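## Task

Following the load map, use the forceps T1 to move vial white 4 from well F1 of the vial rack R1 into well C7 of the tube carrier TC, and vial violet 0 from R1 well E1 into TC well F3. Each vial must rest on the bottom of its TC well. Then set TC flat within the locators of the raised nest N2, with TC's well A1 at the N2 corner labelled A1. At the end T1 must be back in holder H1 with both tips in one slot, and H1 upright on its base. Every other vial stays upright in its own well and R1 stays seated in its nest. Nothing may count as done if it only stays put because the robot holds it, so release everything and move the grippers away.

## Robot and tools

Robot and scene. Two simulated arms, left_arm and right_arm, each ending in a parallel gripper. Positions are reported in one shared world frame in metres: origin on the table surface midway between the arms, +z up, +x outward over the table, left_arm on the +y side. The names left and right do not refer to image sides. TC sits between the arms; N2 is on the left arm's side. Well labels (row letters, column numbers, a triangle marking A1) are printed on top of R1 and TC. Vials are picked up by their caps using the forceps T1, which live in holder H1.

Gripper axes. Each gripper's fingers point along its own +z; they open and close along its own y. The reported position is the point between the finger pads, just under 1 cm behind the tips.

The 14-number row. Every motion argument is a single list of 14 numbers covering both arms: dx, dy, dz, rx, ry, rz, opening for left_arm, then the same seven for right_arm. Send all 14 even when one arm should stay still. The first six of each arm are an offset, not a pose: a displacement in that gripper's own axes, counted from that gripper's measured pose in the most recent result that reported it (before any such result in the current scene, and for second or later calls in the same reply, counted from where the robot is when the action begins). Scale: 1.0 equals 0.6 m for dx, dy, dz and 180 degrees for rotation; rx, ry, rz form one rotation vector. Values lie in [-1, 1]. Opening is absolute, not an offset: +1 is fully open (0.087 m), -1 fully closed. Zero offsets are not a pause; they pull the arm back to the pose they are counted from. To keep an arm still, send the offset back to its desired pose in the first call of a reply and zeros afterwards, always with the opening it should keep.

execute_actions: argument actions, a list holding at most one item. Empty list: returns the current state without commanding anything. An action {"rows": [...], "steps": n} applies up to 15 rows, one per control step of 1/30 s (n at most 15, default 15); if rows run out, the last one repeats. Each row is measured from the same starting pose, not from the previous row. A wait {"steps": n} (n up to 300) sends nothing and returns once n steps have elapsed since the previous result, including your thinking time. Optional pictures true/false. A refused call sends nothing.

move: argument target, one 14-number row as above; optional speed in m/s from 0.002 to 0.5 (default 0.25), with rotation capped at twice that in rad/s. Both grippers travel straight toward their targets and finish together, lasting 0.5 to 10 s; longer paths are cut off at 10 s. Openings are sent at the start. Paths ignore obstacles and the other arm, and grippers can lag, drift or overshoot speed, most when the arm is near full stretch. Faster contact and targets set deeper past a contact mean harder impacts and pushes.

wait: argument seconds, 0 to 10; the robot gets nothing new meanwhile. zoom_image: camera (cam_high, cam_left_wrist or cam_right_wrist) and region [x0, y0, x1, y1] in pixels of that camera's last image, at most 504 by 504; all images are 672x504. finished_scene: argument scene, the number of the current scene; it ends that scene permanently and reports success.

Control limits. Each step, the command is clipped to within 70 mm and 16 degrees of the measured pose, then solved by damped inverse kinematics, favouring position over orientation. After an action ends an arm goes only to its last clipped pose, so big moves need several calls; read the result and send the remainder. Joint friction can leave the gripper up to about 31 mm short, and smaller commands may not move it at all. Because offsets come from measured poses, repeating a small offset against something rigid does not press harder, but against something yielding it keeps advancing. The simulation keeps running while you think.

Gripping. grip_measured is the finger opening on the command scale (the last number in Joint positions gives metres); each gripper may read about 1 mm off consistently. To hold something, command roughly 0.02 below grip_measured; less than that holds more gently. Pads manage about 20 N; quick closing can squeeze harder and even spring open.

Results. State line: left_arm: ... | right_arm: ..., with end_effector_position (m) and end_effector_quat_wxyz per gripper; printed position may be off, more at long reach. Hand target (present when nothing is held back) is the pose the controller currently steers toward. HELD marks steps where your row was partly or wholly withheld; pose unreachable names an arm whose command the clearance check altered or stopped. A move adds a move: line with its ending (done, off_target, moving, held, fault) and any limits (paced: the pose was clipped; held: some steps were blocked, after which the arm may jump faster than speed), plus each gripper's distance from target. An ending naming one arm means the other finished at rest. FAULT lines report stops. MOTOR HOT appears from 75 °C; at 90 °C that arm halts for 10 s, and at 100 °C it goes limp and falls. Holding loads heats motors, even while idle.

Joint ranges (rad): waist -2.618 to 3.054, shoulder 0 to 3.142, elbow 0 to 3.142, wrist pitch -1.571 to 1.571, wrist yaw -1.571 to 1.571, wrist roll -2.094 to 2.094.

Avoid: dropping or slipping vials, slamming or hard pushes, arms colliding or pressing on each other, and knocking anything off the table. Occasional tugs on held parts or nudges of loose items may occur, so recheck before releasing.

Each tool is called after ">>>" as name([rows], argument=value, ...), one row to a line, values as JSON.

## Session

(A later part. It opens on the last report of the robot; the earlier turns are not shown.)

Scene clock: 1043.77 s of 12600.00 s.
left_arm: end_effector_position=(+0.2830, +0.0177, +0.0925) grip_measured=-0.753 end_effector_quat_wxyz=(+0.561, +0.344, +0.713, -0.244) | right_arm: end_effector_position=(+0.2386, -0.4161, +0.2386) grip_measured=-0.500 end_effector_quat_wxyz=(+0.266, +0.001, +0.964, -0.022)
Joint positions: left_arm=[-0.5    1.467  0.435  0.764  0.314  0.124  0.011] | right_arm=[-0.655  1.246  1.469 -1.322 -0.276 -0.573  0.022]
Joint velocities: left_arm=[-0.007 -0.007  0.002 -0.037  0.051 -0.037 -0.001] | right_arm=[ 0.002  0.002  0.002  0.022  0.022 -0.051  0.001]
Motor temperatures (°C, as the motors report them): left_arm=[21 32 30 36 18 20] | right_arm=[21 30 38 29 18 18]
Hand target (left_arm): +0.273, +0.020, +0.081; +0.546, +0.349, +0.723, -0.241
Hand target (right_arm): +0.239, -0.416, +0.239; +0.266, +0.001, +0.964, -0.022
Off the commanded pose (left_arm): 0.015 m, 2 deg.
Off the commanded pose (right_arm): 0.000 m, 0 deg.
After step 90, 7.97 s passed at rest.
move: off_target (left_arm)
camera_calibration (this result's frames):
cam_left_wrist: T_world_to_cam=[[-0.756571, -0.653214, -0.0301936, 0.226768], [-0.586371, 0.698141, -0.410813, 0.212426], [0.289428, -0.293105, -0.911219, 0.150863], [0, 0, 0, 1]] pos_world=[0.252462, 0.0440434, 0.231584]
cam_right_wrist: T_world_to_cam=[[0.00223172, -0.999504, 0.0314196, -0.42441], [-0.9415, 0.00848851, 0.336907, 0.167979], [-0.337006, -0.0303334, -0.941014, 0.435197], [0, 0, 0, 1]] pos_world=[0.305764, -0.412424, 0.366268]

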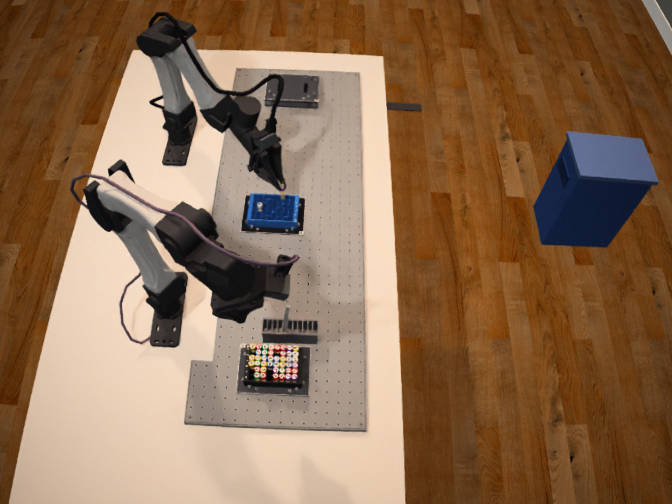

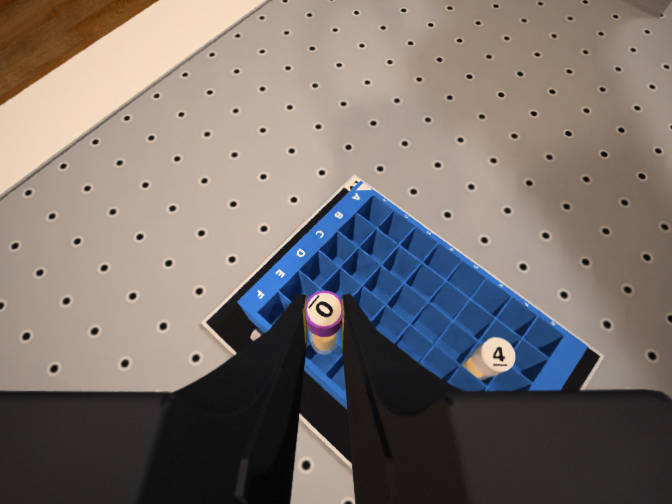

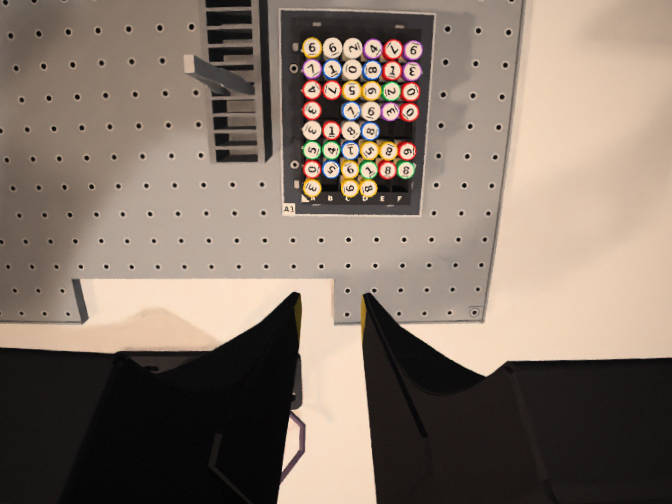

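>>> move(target=[0.022,-0.013,-0.017,0,0.016,0,-0.77,0,0,0,0,0,0,-0.5], speed=0.02)

>>> zoom_image(camera="cam_left_wrist", region=[240,250,420,410])

Scene clock: 1052.67 s of 12600.00 s.
left_arm: end_effector_position=(+0.2804, +0.0193, +0.0950) grip_measured=-0.753 end_effector_quat_wxyz=(+0.559, +0.345, +0.715, -0.238) | right_arm: end_effector_position=(+0.2386, -0.4161, +0.2386) grip_measured=-0.500 end_effector_quat_wxyz=(+0.266, +0.001, +0.964, -0.022)
Joint positions: left_arm=[-0.506  1.436  0.435  0.724  0.301  0.13   0.011] | right_arm=[-0.655  1.246  1.469 -1.322 -0.276 -0.573  0.022]
Joint velocities: left_arm=[ 0.007 -0.022  0.027 -0.051 -0.081 -0.037  0.001] | right_arm=[-0.007  0.007 -0.002 -0.037  0.051  0.007 -0.   ]
Motor temperatures (°C, as the motors report them): left_arm=[21 32 30 35 18 20] | right_arm=[21 30 38 29 18 18]
Hand target (left_arm): +0.269, +0.023, +0.082; +0.543, +0.350, +0.726, -0.235
Hand target (right_arm): +0.239, -0.416, +0.239; +0.266, +0.001, +0.964, -0.022
Off the commanded pose (left_arm): 0.018 m, 2 deg.
Off the commanded pose (right_arm): 0.000 m, 0 deg.
After step 90, 4.47 s passed at rest.
move: off_target (left_arm)
camera_calibration (this result's frames):
cam_left_wrist: T_world_to_cam=[[-0.753211, -0.65674, -0.036965, 0.225651], [-0.590341, 0.699706, -0.402379, 0.211067], [0.290123, -0.281254, -0.914727, 0.154341], [0, 0, 0, 1]] pos_world=[0.249786, 0.0439181, 0.23445]
cam_right_wrist: T_world_to_cam=[[0.00223172, -0.999504, 0.0314196, -0.42441], [-0.9415, 0.00848851, 0.336907, 0.167979], [-0.337006, -0.0303334, -0.941014, 0.435197], [0, 0, 0, 1]] pos_world=[0.305764, -0.412424, 0.366268]

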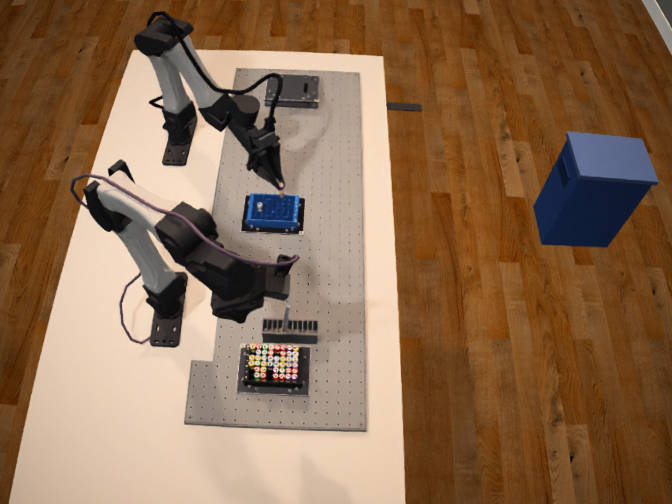

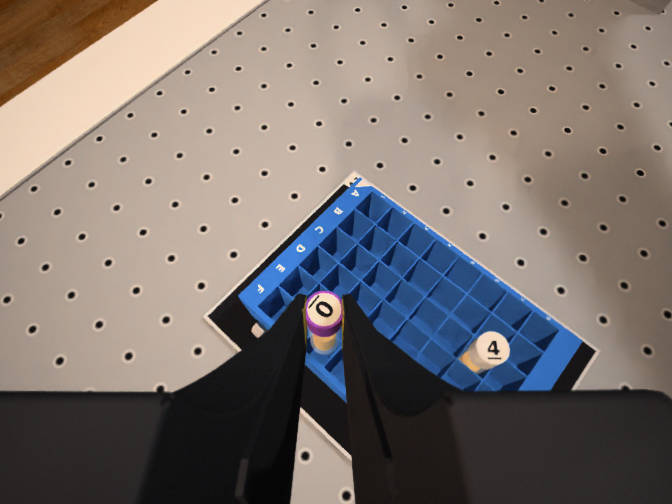

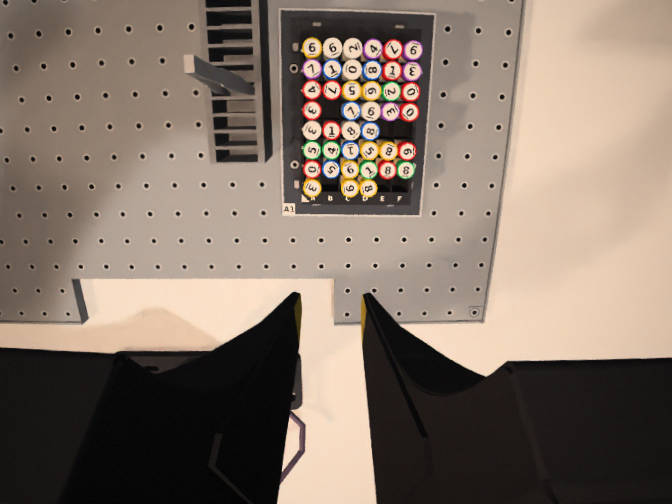

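Region (240, 250, 420, 410) of cam_left_wrist's 672x504 image, scaled by 2.800, with more detail than that image has.

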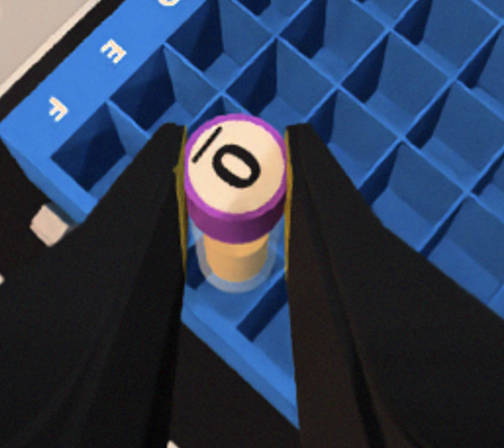

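>>> move(target=[-0.005,0,0,0.134,0,0.028,-0.77,0,0,0,0,0,0,-0.5], speed=0.08)

>>> zoom_image(camera="cam_left_wrist", region=[240,250,420,410])

Scene clock: 1069.27 s of 12600.00 s.
left_arm: end_effector_position=(+0.2770, +0.0154, +0.1003) grip_measured=-0.753 end_effector_quat_wxyz=(+0.494, +0.486, +0.626, -0.357) | right_arm: end_effector_position=(+0.2386, -0.4161, +0.2386) grip_measured=-0.500 end_effector_quat_wxyz=(+0.266, +0.001, +0.964, -0.022)
Joint positions: left_arm=[-0.307  1.553  0.619  0.509  0.899  0.375  0.011] | right_arm=[-0.655  1.246  1.469 -1.322 -0.276 -0.573  0.022]
Joint velocities: left_arm=[-0.002 -0.002 -0.012 -0.051  0.051  0.037 -0.001] | right_arm=[ 0.007 -0.007  0.002  0.066  0.037  0.037 -0.001]
Motor temperatures (°C, as the motors report them): left_arm=[21 32 30 35 18 20] | right_arm=[21 29 38 29 18 18]
Hand target (left_arm): +0.281, +0.017, +0.098; +0.488, +0.484, +0.632, -0.359
Hand target (right_arm): +0.239, -0.416, +0.239; +0.266, +0.001, +0.964, -0.022
Off the commanded pose (left_arm): 0.005 m, 1 deg.
Off the commanded pose (right_arm): 0.000 m, 0 deg.
After step 90, 10.47 s passed at rest.
move: done
camera_calibration (this result's frames):
cam_left_wrist: T_world_to_cam=[[-0.958634, -0.283486, -0.0256089, 0.270784], [-0.249071, 0.878988, -0.406625, 0.11704], [0.137782, -0.383426, -0.913236, 0.202735], [0, 0, 0, 1]] pos_world=[0.260801, 0.0516208, 0.239671]
cam_right_wrist: T_world_to_cam=[[0.00223172, -0.999504, 0.0314196, -0.42441], [-0.9415, 0.00848851, 0.336907, 0.167979], [-0.337006, -0.0303334, -0.941014, 0.435197], [0, 0, 0, 1]] pos_world=[0.305764, -0.412424, 0.366268]

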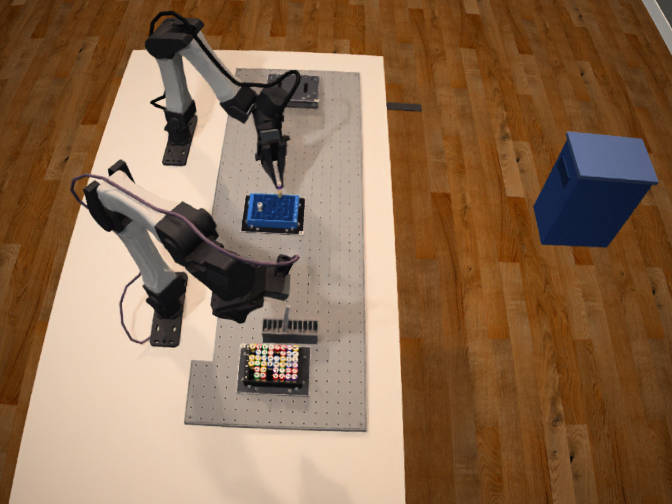

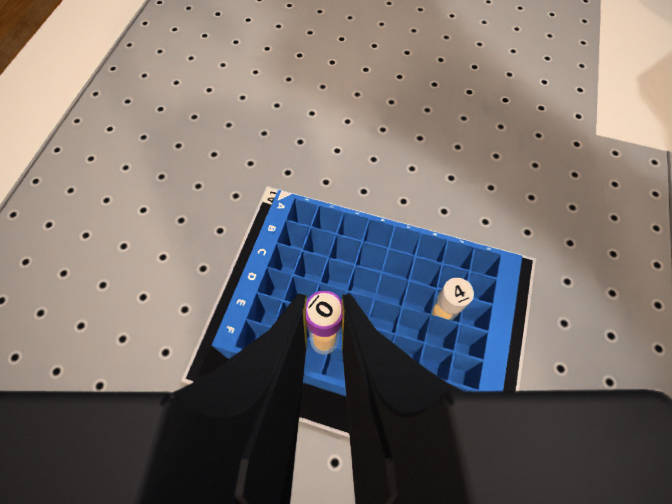

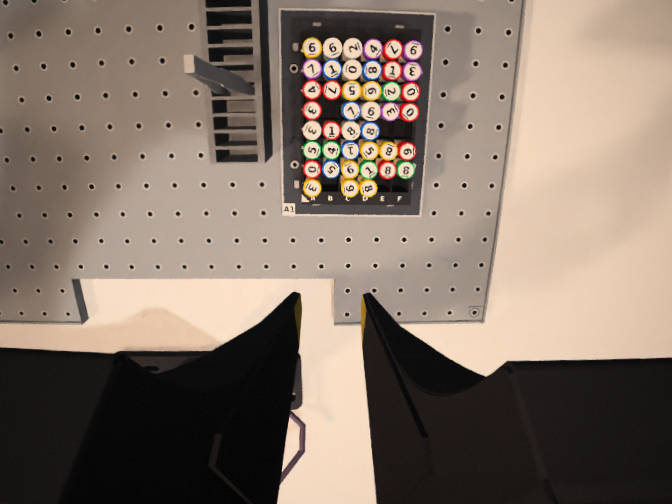

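Region (240, 250, 420, 410) of cam_left_wrist's 672x504 image, scaled by 2.800, with more detail than that image has.

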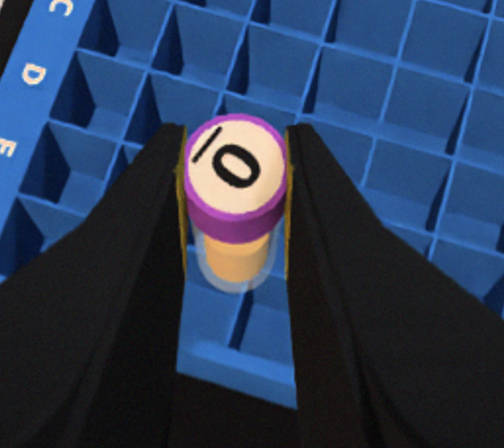

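>>> move(target=[0.025,0.004,-0.009,0,0.006,-0.008,-0.77,0,0,0,0,0,0,-0.5], speed=0.02)

>>> zoom_image(camera="cam_left_wrist", region=[240,250,420,410])

Scene clock: 1079.37 s of 12600.00 s.
left_arm: end_effector_position=(+0.2798, +0.0202, +0.1004) grip_measured=-0.753 end_effector_quat_wxyz=(+0.497, +0.485, +0.626, -0.354) | right_arm: end_effector_position=(+0.2386, -0.4161, +0.2386) grip_measured=-0.500 end_effector_quat_wxyz=(+0.266, +0.001, +0.964, -0.022)
Joint positions: left_arm=[-0.29   1.553  0.619  0.506  0.909  0.387  0.011] | right_arm=[-0.655  1.246  1.469 -1.322 -0.276 -0.573  0.022]
Joint velocities: left_arm=[ 0.007 -0.017  0.007  0.007 -0.022  0.066  0.002] | right_arm=[-0.002 -0.017 -0.007  0.037  0.007 -0.051 -0.001]
Motor temperatures (°C, as the motors report them): left_arm=[21 32 31 35 18 20] | right_arm=[21 29 38 29 18 18]
Hand target (left_arm): +0.277, +0.025, +0.088; +0.484, +0.481, +0.637, -0.359
Hand target (right_arm): +0.239, -0.416, +0.239; +0.266, +0.001, +0.964, -0.022
Off the commanded pose (left_arm): 0.014 m, 2 deg.
Off the commanded pose (right_arm): 0.000 m, 0 deg.
After step 90, 6.07 s passed at rest.
move: off_target (left_arm)
camera_calibration (this result's frames):
cam_left_wrist: T_world_to_cam=[[-0.956967, -0.288375, -0.0324776, 0.275196], [-0.250671, 0.877815, -0.408173, 0.114225], [0.146216, -0.382467, -0.912327, 0.201807], [0, 0, 0, 1]] pos_world=[0.262479, 0.0562753, 0.239675]
cam_right_wrist: T_world_to_cam=[[0.00223172, -0.999504, 0.0314196, -0.42441], [-0.9415, 0.00848851, 0.336907, 0.167979], [-0.337006, -0.0303334, -0.941014, 0.435197], [0, 0, 0, 1]] pos_world=[0.305764, -0.412424, 0.366268]

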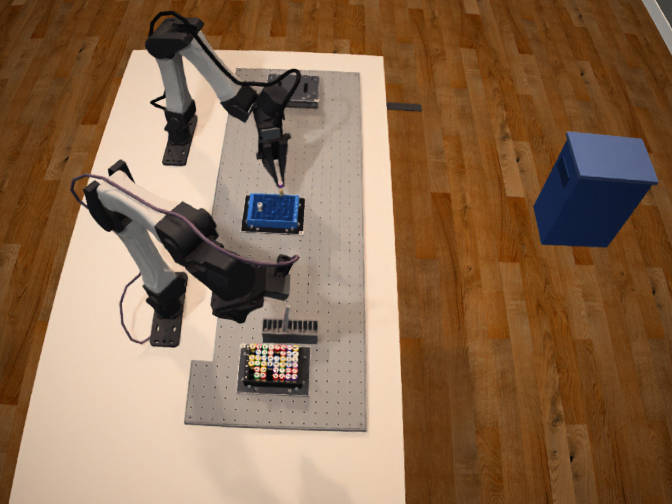

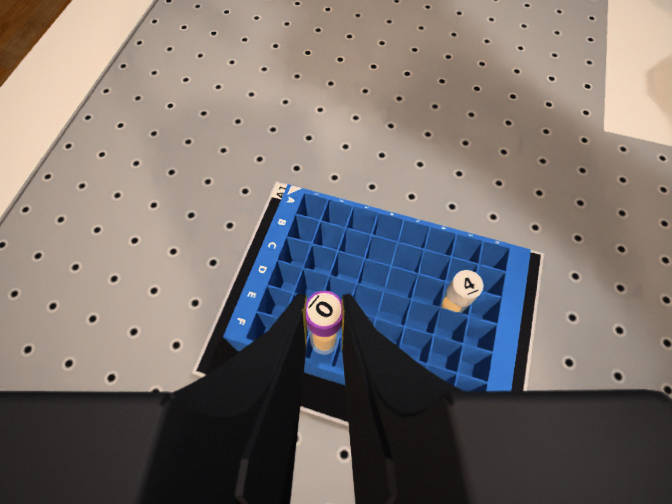

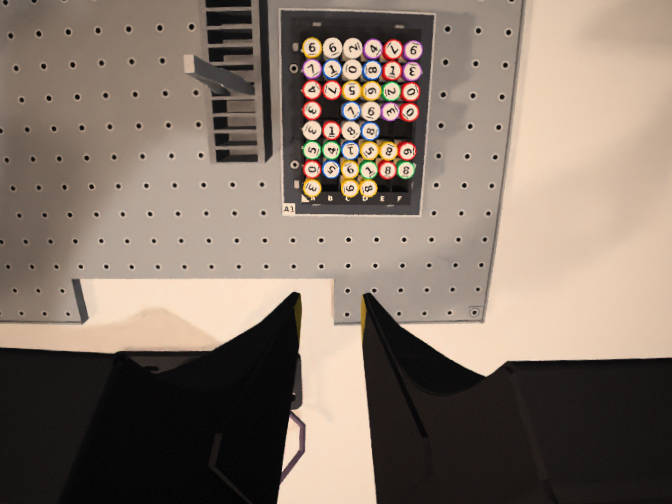

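Region (240, 250, 420, 410) of cam_left_wrist's 672x504 image, scaled by 2.800, with more detail than that image has.

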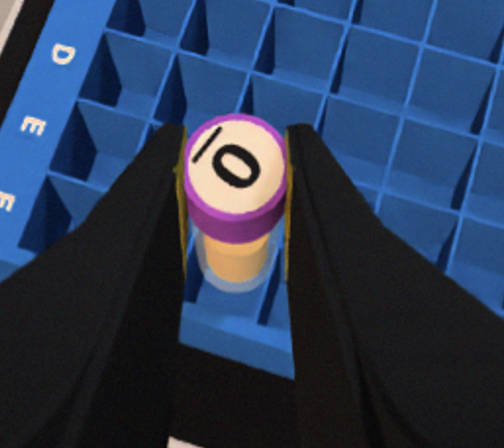

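>>> move(target=[0.036,-0.007,0.003,0,0.006,-0.012,-0.77,0,0,0,0,0,0,-0.5], speed=0.02)

>>> zoom_image(camera="cam_left_wrist", region=[240,250,420,410])

Scene clock: 1096.77 s of 12600.00 s.
left_arm: end_effector_position=(+0.2796, +0.0200, +0.0928) grip_measured=-0.753 end_effector_quat_wxyz=(+0.495, +0.483, +0.628, -0.356) | right_arm: end_effector_position=(+0.2386, -0.4161, +0.2386) grip_measured=-0.500 end_effector_quat_wxyz=(+0.266, +0.001, +0.964, -0.022)
Joint positions: left_arm=[-0.29   1.579  0.606  0.543  0.91   0.38   0.011] | right_arm=[-0.655  1.246  1.469 -1.322 -0.276 -0.573  0.022]
Joint velocities: left_arm=[ 0.002 -0.002  0.007  0.081 -0.066 -0.066 -0.   ] | right_arm=[ 0.002 -0.017  0.007  0.081 -0.081 -0.037 -0.001]
Motor temperatures (°C, as the motors report them): left_arm=[21 31 31 35 18 20] | right_arm=[21 29 38 29 18 18]
Hand target (left_arm): +0.275, +0.023, +0.079; +0.484, +0.477, +0.640, -0.358
Hand target (right_arm): +0.239, -0.416, +0.239; +0.266, +0.001, +0.964, -0.022
Off the commanded pose (left_arm): 0.015 m, 2 deg.
Off the commanded pose (right_arm): 0.000 m, 0 deg.
After step 90, 12.93 s passed at rest.
move: off_target (left_arm)
camera_calibration (this result's frames):
cam_left_wrist: T_world_to_cam=[[-0.956875, -0.28953, -0.0237338, 0.273872], [-0.255201, 0.876823, -0.407497, 0.112451], [0.138793, -0.383866, -0.912898, 0.196925], [0, 0, 0, 1]] pos_world=[0.263427, 0.0562871, 0.232096]
cam_right_wrist: T_world_to_cam=[[0.00223172, -0.999504, 0.0314196, -0.42441], [-0.9415, 0.00848851, 0.336907, 0.167979], [-0.337006, -0.0303334, -0.941014, 0.435197], [0, 0, 0, 1]] pos_world=[0.305764, -0.412424, 0.366268]

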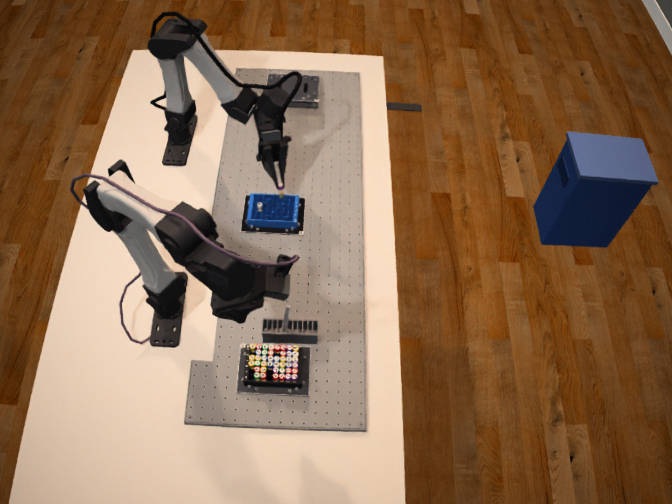

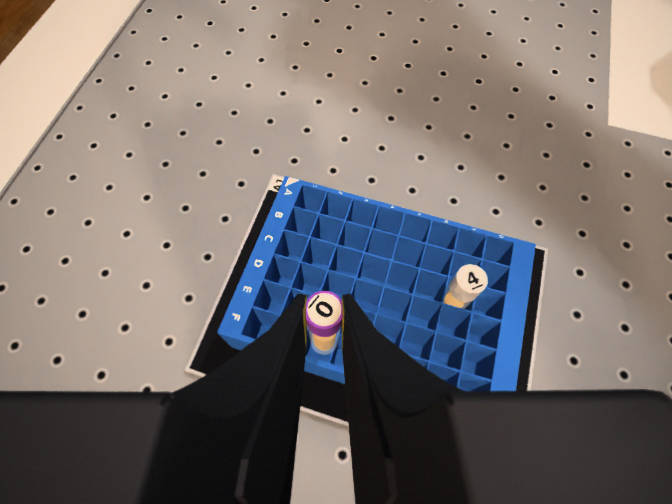

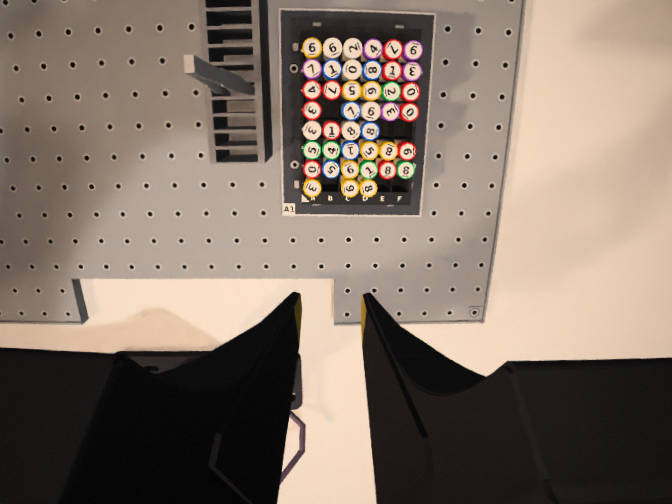

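Region (240, 250, 420, 410) of cam_left_wrist's 672x504 image, scaled by 2.800, with more detail than that image has.

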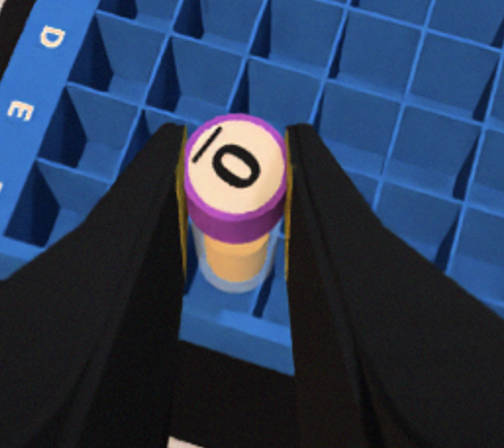

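>>> move(target=[0.044,-0.005,0.004,0,0.007,-0.008,-0.77,0,0,0,0,0,0,-0.5], speed=0.02)

>>> zoom_image(camera="cam_left_wrist", region=[240,250,420,410])

Scene clock: 1107.43 s of 12600.00 s.
left_arm: end_effector_position=(+0.2840, +0.0185, +0.0891) grip_measured=-0.753 end_effector_quat_wxyz=(+0.506, +0.486, +0.620, -0.352) | right_arm: end_effector_position=(+0.2386, -0.4161, +0.2386) grip_measured=-0.500 end_effector_quat_wxyz=(+0.266, +0.001, +0.964, -0.022)
Joint positions: left_arm=[-0.29   1.613  0.596  0.616  0.91   0.379  0.011] | right_arm=[-0.655  1.246  1.469 -1.322 -0.276 -0.573  0.022]
Joint velocities: left_arm=[ 0.012  0.002 -0.017  0.037 -0.007  0.007  0.   ] | right_arm=[-0.007  0.002  0.002 -0.022 -0.007 -0.007 -0.001]
Motor temperatures (°C, as the motors report them): left_arm=[21 31 30 36 18 20] | right_arm=[21 29 38 29 18 18]
Hand target (left_arm): +0.275, +0.024, +0.068; +0.484, +0.479, +0.639, -0.357
Hand target (right_arm): +0.239, -0.416, +0.239; +0.266, +0.001, +0.964, -0.022
Off the commanded pose (left_arm): 0.024 m, 4 deg.
Off the commanded pose (right_arm): 0.000 m, 0 deg.
After step 90, 6.07 s passed at rest.
move: off_target (left_arm)
camera_calibration (this result's frames):
cam_left_wrist: T_world_to_cam=[[-0.955905, -0.289944, -0.0466745, 0.279344], [-0.244175, 0.872982, -0.422234, 0.111612], [0.16317, -0.392218, -0.905285, 0.184892], [0, 0, 0, 1]] pos_world=[0.264111, 0.056077, 0.227545]
cam_right_wrist: T_world_to_cam=[[0.00223172, -0.999504, 0.0314196, -0.42441], [-0.9415, 0.00848851, 0.336907, 0.167979], [-0.337006, -0.0303334, -0.941014, 0.435197], [0, 0, 0, 1]] pos_world=[0.305764, -0.412424, 0.366268]

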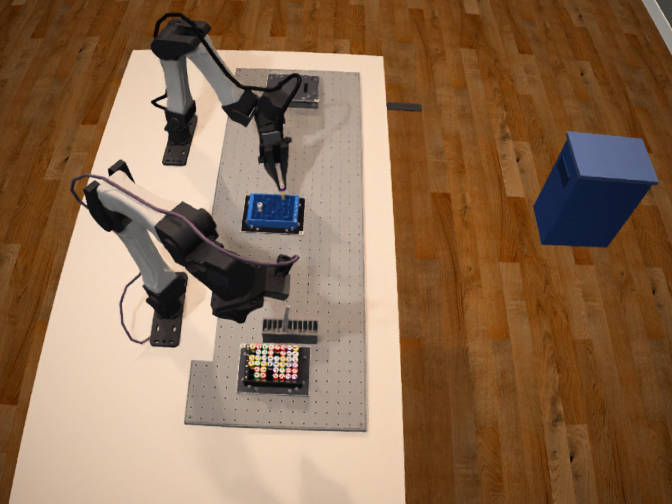

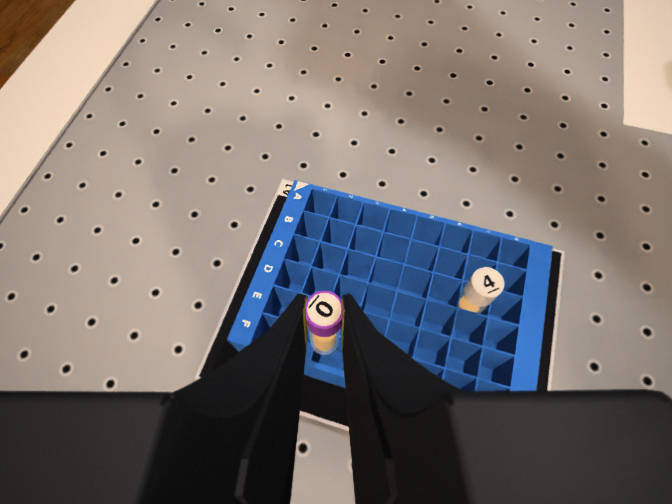

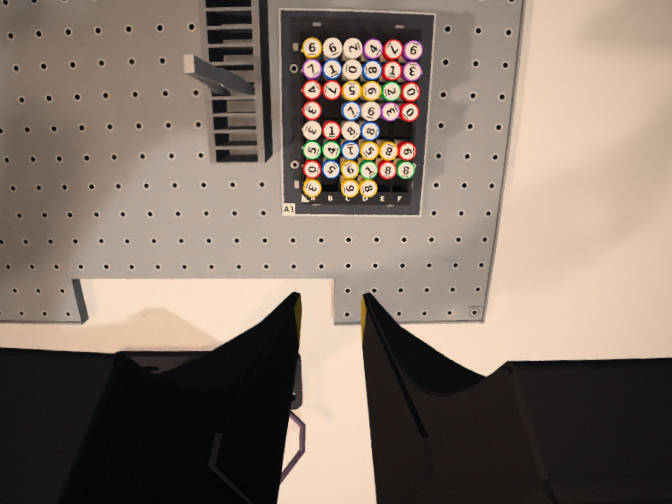

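Region (240, 250, 420, 410) of cam_left_wrist's 672x504 image, scaled by 2.800, with more detail than that image has.

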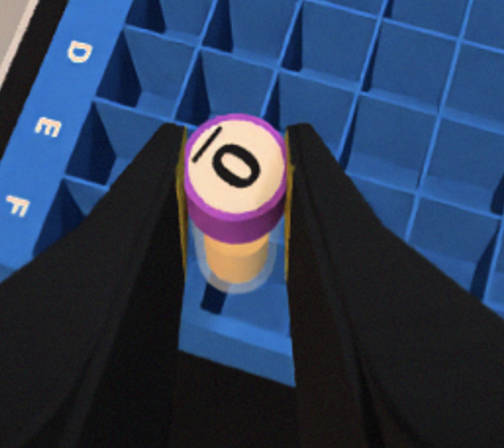

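>>> move(target=[-0.004,-0.012,-0.008,0,0.008,-0.012,-0.77,0,0,0,0,0,0,-0.5], speed=0.02)

>>> zoom_image(camera="cam_left_wrist", region=[240,250,420,410])

Scene clock: 1120.13 s of 12600.00 s.
left_arm: end_effector_position=(+0.2791, +0.0207, +0.0926) grip_measured=-0.753 end_effector_quat_wxyz=(+0.498, +0.481, +0.628, -0.355) | right_arm: end_effector_position=(+0.2386, -0.4161, +0.2386) grip_measured=-0.500 end_effector_quat_wxyz=(+0.266, +0.001, +0.964, -0.022)
Joint positions: left_arm=[-0.29   1.575  0.595  0.56   0.905  0.373  0.011] | right_arm=[-0.655  1.246  1.469 -1.322 -0.276 -0.573  0.022]
Joint velocities: left_arm=[ 0.002  0.012 -0.007  0.022 -0.051 -0.022 -0.001] | right_arm=[ 0.002 -0.007 -0.002 -0.051 -0.007 -0.037  0.   ]
Motor temperatures (°C, as the motors report them): left_arm=[21 31 30 35 18 20] | right_arm=[21 29 38 29 18 18]
Hand target (left_arm): +0.276, +0.020, +0.092; +0.492, +0.478, +0.635, -0.356
Hand target (right_arm): +0.239, -0.416, +0.239; +0.266, +0.001, +0.964, -0.022
Off the commanded pose (left_arm): 0.003 m, 1 deg.
Off the commanded pose (right_arm): 0.000 m, 0 deg.
After step 90, 8.33 s passed at rest.
move: done
camera_calibration (this result's frames):
cam_left_wrist: T_world_to_cam=[[-0.954865, -0.295916, -0.0258205, 0.27335], [-0.259748, 0.873994, -0.410688, 0.11329], [0.144096, -0.385445, -0.91141, 0.195512], [0, 0, 0, 1]] pos_world=[0.262267, 0.0572325, 0.231777]
cam_right_wrist: T_world_to_cam=[[0.00223172, -0.999504, 0.0314196, -0.42441], [-0.9415, 0.00848851, 0.336907, 0.167979], [-0.337006, -0.0303334, -0.941014, 0.435197], [0, 0, 0, 1]] pos_world=[0.305764, -0.412424, 0.366268]

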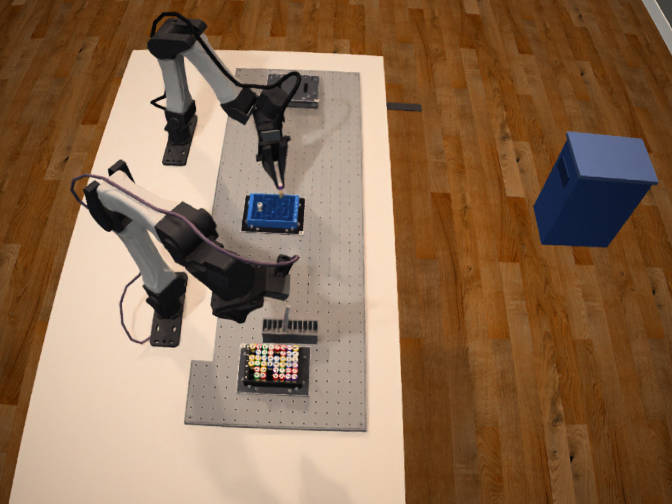

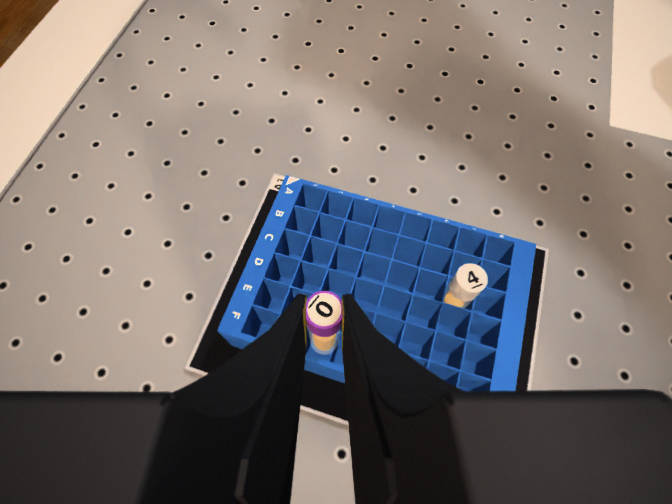

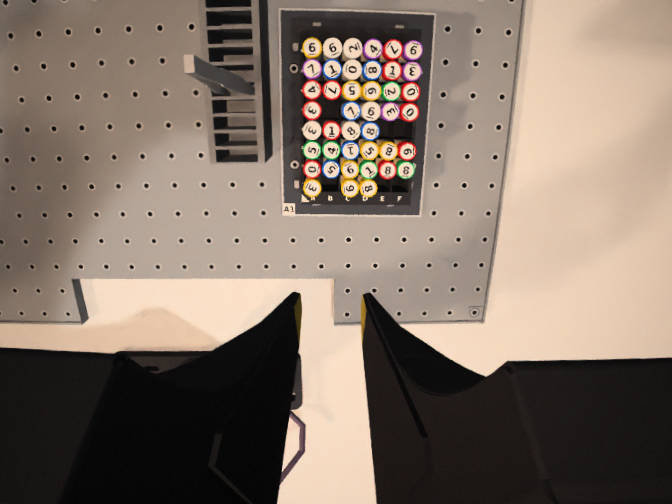

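Region (240, 250, 420, 410) of cam_left_wrist's 672x504 image, scaled by 2.800, with more detail than that image has.

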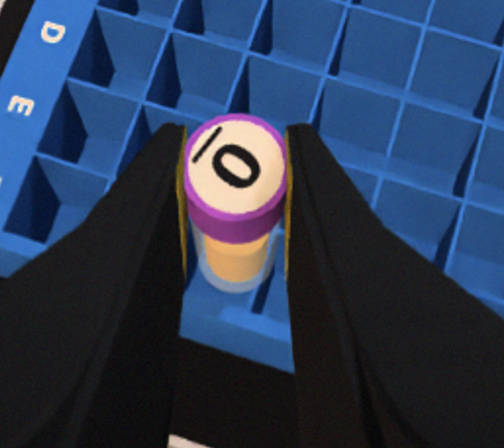

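>>> move(target=[0.033,0.002,0.009,0,0.010,-0.011,-0.77,0,0,0,0,0,0,-0.5], speed=0.02)

>>> zoom_image(camera="cam_left_wrist", region=[240,250,420,410])

Scene clock: 1130.23 s of 12600.00 s.
left_arm: end_effector_position=(+0.2805, +0.0192, +0.0886) grip_measured=-0.753 end_effector_quat_wxyz=(+0.498, +0.482, +0.626, -0.357) | right_arm: end_effector_position=(+0.2386, -0.4161, +0.2386) grip_measured=-0.500 end_effector_quat_wxyz=(+0.266, +0.001, +0.964, -0.022)
Joint positions: left_arm=[-0.29   1.601  0.595  0.588  0.912  0.372  0.011] | right_arm=[-0.655  1.246  1.469 -1.322 -0.276 -0.573  0.022]
Joint velocities: left_arm=[ 0.017 -0.017 -0.027  0.022  0.007  0.022  0.   ] | right_arm=[-0.007  0.007 -0.007 -0.081 -0.022 -0.007  0.001]
Motor temperatures (°C, as the motors report them): left_arm=[21 31 30 35 18 20] | right_arm=[21 29 38 29 18 18]
Hand target (left_arm): +0.280, +0.021, +0.073; +0.482, +0.476, +0.644, -0.356
Hand target (right_arm): +0.239, -0.416, +0.239; +0.266, +0.001, +0.964, -0.022
Off the commanded pose (left_arm): 0.017 m, 3 deg.
Off the commanded pose (right_arm): 0.000 m, 0 deg.
After step 90, 5.80 s passed at rest.
move: off_target (left_arm)
camera_calibration (this result's frames):
cam_left_wrist: T_world_to_cam=[[-0.956809, -0.289633, -0.0250789, 0.274464], [-0.253708, 0.874012, -0.41441, 0.111871], [0.141946, -0.390148, -0.909745, 0.191603], [0, 0, 0, 1]] pos_world=[0.263795, 0.0564712, 0.227553]
cam_right_wrist: T_world_to_cam=[[0.00223172, -0.999504, 0.0314196, -0.42441], [-0.9415, 0.00848851, 0.336907, 0.167979], [-0.337006, -0.0303334, -0.941014, 0.435197], [0, 0, 0, 1]] pos_world=[0.305764, -0.412424, 0.366268]

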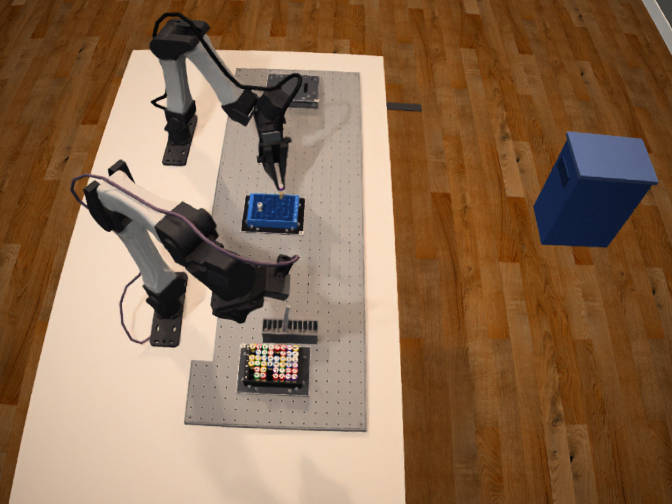

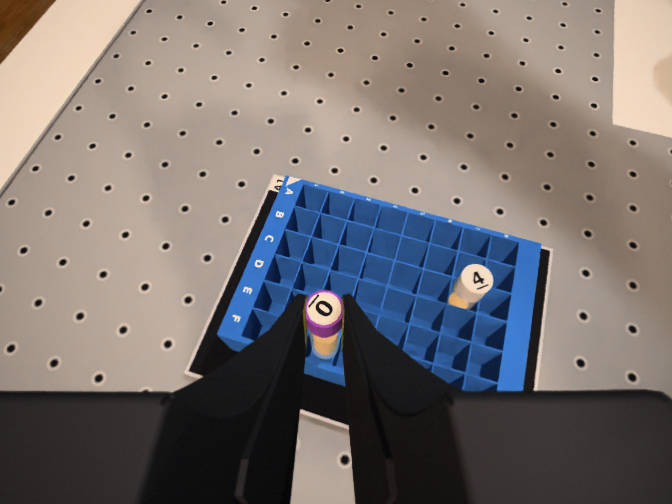

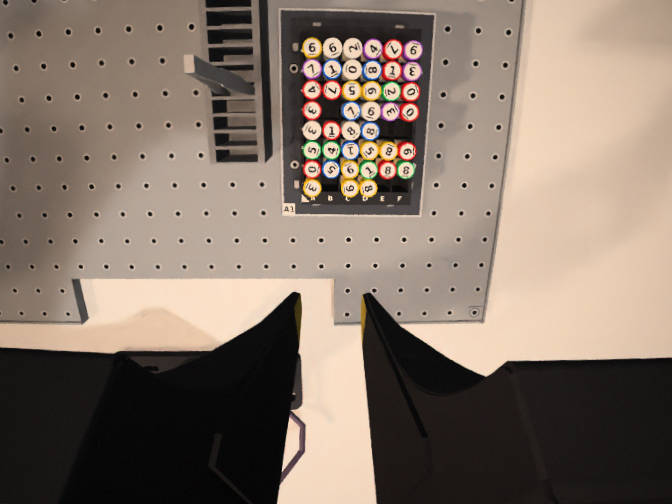

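Region (240, 250, 420, 410) of cam_left_wrist's 672x504 image, scaled by 2.800, with more detail than that image has.

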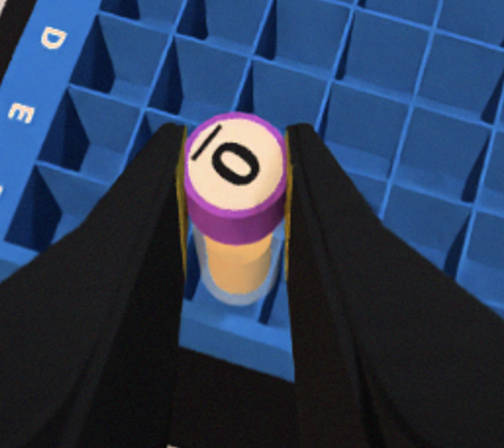

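Tip is camming into the well.

>>> move(target=[0.042,0,0.001,0,0.012,-0.013,-0.77,0,0,0,0,0,0,-0.5], speed=0.02)

>>> zoom_image(camera="cam_left_wrist", region=[240,250,420,410])

Scene clock: 1140.13 s of 12600.00 s.
left_arm: end_effector_position=(+0.2814, +0.0171, +0.0885) grip_measured=-0.753 end_effector_quat_wxyz=(+0.503, +0.487, +0.617, -0.360) | right_arm: end_effector_position=(+0.2386, -0.4161, +0.2386) grip_measured=-0.500 end_effector_quat_wxyz=(+0.266, +0.001, +0.964, -0.022)
Joint positions: left_arm=[-0.29   1.619  0.595  0.622  0.928  0.375  0.011] | right_arm=[-0.655  1.246  1.469 -1.322 -0.276 -0.573  0.022]
Joint velocities: left_arm=[-0.002 -0.002  0.007  0.037 -0.007 -0.066 -0.   ] | right_arm=[-0.007  0.012 -0.002 -0.051 -0.051 -0.022 -0.   ]
Motor temperatures (°C, as the motors report them): left_arm=[21 31 30 35 18 20] | right_arm=[21 29 38 29 18 18]
Hand target (left_arm): +0.278, +0.025, +0.065; +0.479, +0.476, +0.645, -0.359
Hand target (right_arm): +0.239, -0.416, +0.239; +0.266, +0.001, +0.964, -0.022
Off the commanded pose (left_arm): 0.026 m, 4 deg.
Off the commanded pose (right_arm): 0.000 m, 0 deg.
After step 90, 5.27 s passed at rest.
move: off_target (left_arm)
camera_calibration (this result's frames):
cam_left_wrist: T_world_to_cam=[[-0.960483, -0.275819, -0.0373652, 0.276623], [-0.234216, 0.87344, -0.426902, 0.1096], [0.150384, -0.40128, -0.903526, 0.187873], [0, 0, 0, 1]] pos_world=[0.263109, 0.0559586, 0.226873]
cam_right_wrist: T_world_to_cam=[[0.00223172, -0.999504, 0.0314196, -0.42441], [-0.9415, 0.00848851, 0.336907, 0.167979], [-0.337006, -0.0303334, -0.941014, 0.435197], [0, 0, 0, 1]] pos_world=[0.305764, -0.412424, 0.366268]

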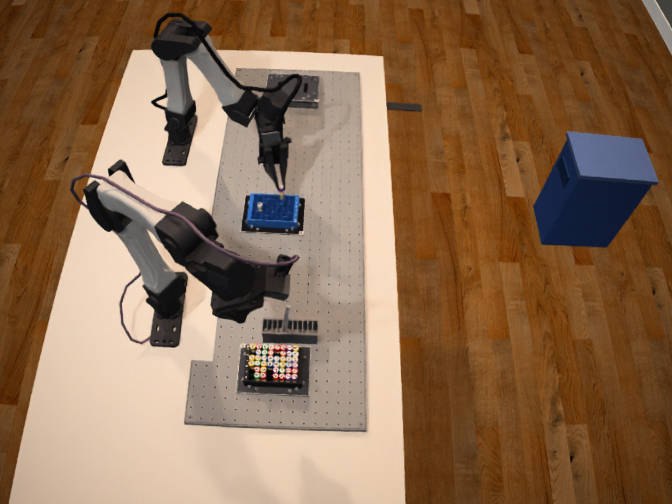

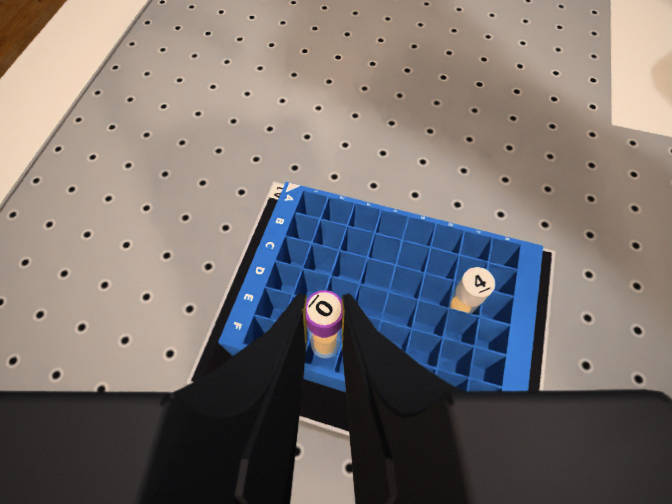

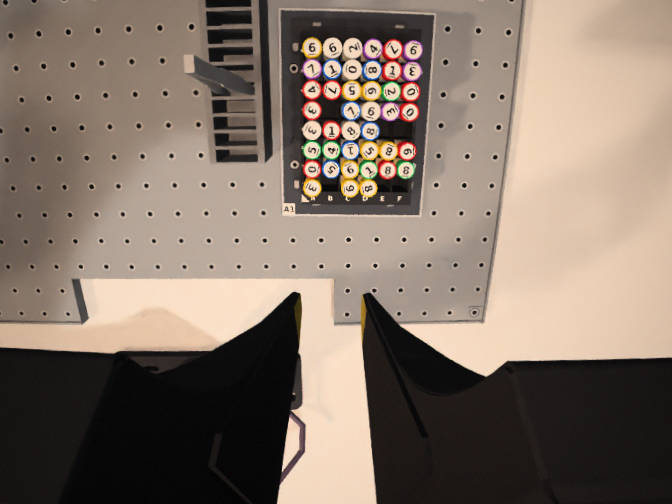

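Region (240, 250, 420, 410) of cam_left_wrist's 672x504 image, scaled by 2.800, with more detail than that image has.

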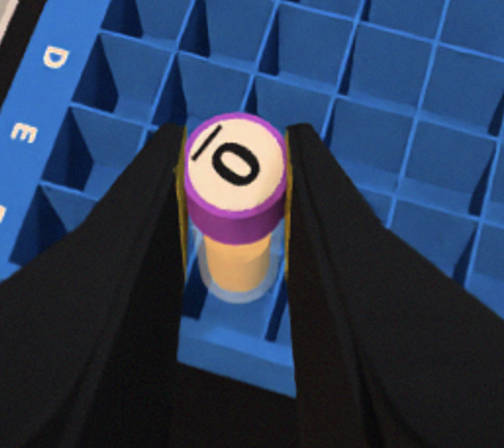

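Still on rim; need ~2.5 mm back.

>>> move(target=[0.008,0,-0.011,0,0.004,-0.004,-0.77,0,0,0,0,0,0,-0.5], speed=0.02)

>>> zoom_image(camera="cam_left_wrist", region=[240,250,420,410])

Scene clock: 1147.13 s of 12600.00 s.
left_arm: end_effector_position=(+0.2822, +0.0187, +0.0893) grip_measured=-0.753 end_effector_quat_wxyz=(+0.505, +0.489, +0.613, -0.360) | right_arm: end_effector_position=(+0.2386, -0.4161, +0.2386) grip_measured=-0.500 end_effector_quat_wxyz=(+0.266, +0.001, +0.964, -0.022)
Joint positions: left_arm=[-0.282  1.619  0.595  0.623  0.938  0.384  0.011] | right_arm=[-0.655  1.246  1.469 -1.322 -0.276 -0.573  0.022]
Joint velocities: left_arm=[-0.002 -0.007  0.017 -0.051 -0.007  0.007 -0.002] | right_arm=[-0.017 -0.007  0.002 -0.037  0.007 -0.051  0.   ]
Motor temperatures (°C, as the motors report them): left_arm=[21 30 30 35 18 20] | right_arm=[21 29 38 29 18 18]
Hand target (left_arm): +0.279, +0.024, +0.085; +0.497, +0.485, +0.623, -0.361
Hand target (right_arm): +0.239, -0.416, +0.239; +0.266, +0.001, +0.964, -0.022
Off the commanded pose (left_arm): 0.007 m, 2 deg.
Off the commanded pose (right_arm): 0.000 m, 0 deg.
After step 90, 3.30 s passed at rest.
move: done
camera_calibration (this result's frames):
cam_left_wrist: T_world_to_cam=[[-0.96131, -0.271738, -0.0451771, 0.278684], [-0.226702, 0.873586, -0.430643, 0.106896], [0.156488, -0.403739, -0.901391, 0.18729], [0, 0, 0, 1]] pos_world=[0.262826, 0.0579627, 0.227446]
cam_right_wrist: T_world_to_cam=[[0.00223172, -0.999504, 0.0314196, -0.42441], [-0.9415, 0.00848851, 0.336907, 0.167979], [-0.337006, -0.0303334, -0.941014, 0.435197], [0, 0, 0, 1]] pos_world=[0.305764, -0.412424, 0.366268]

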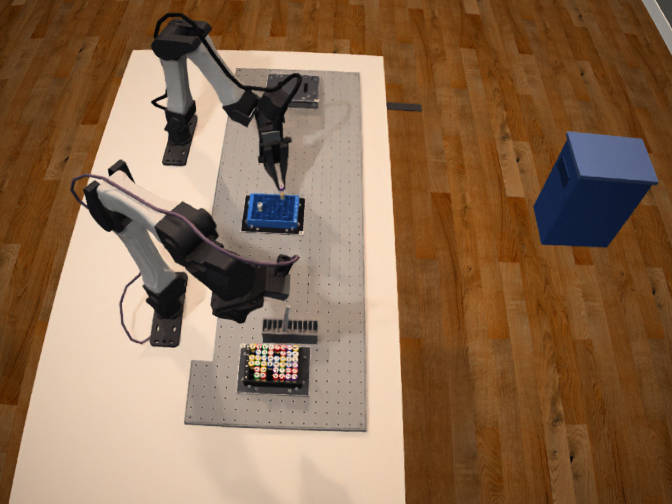

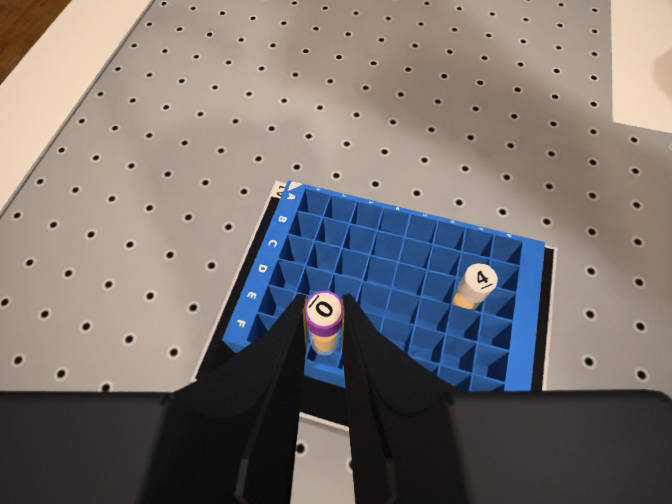

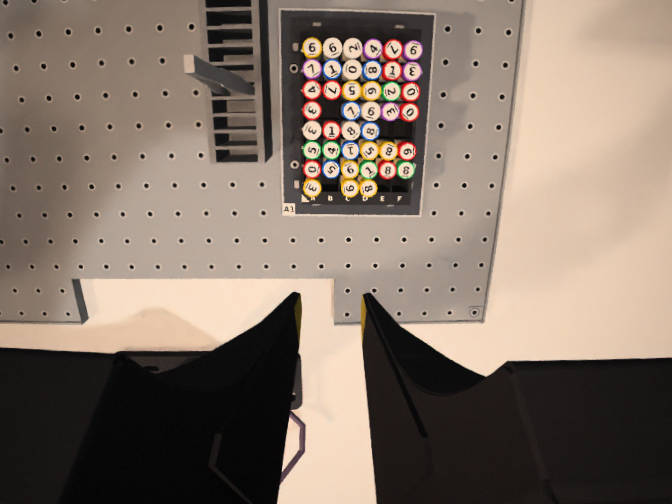

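Region (240, 250, 420, 410) of cam_left_wrist's 672x504 image, scaled by 2.800, with more detail than that image has.

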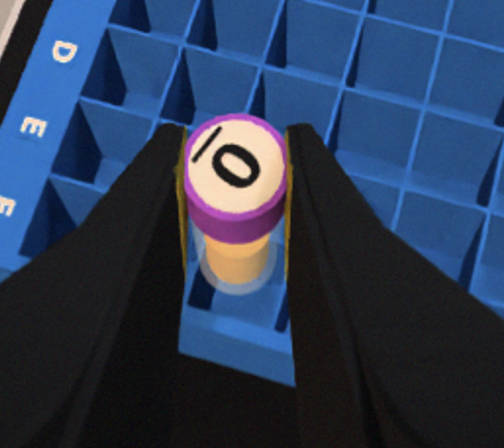

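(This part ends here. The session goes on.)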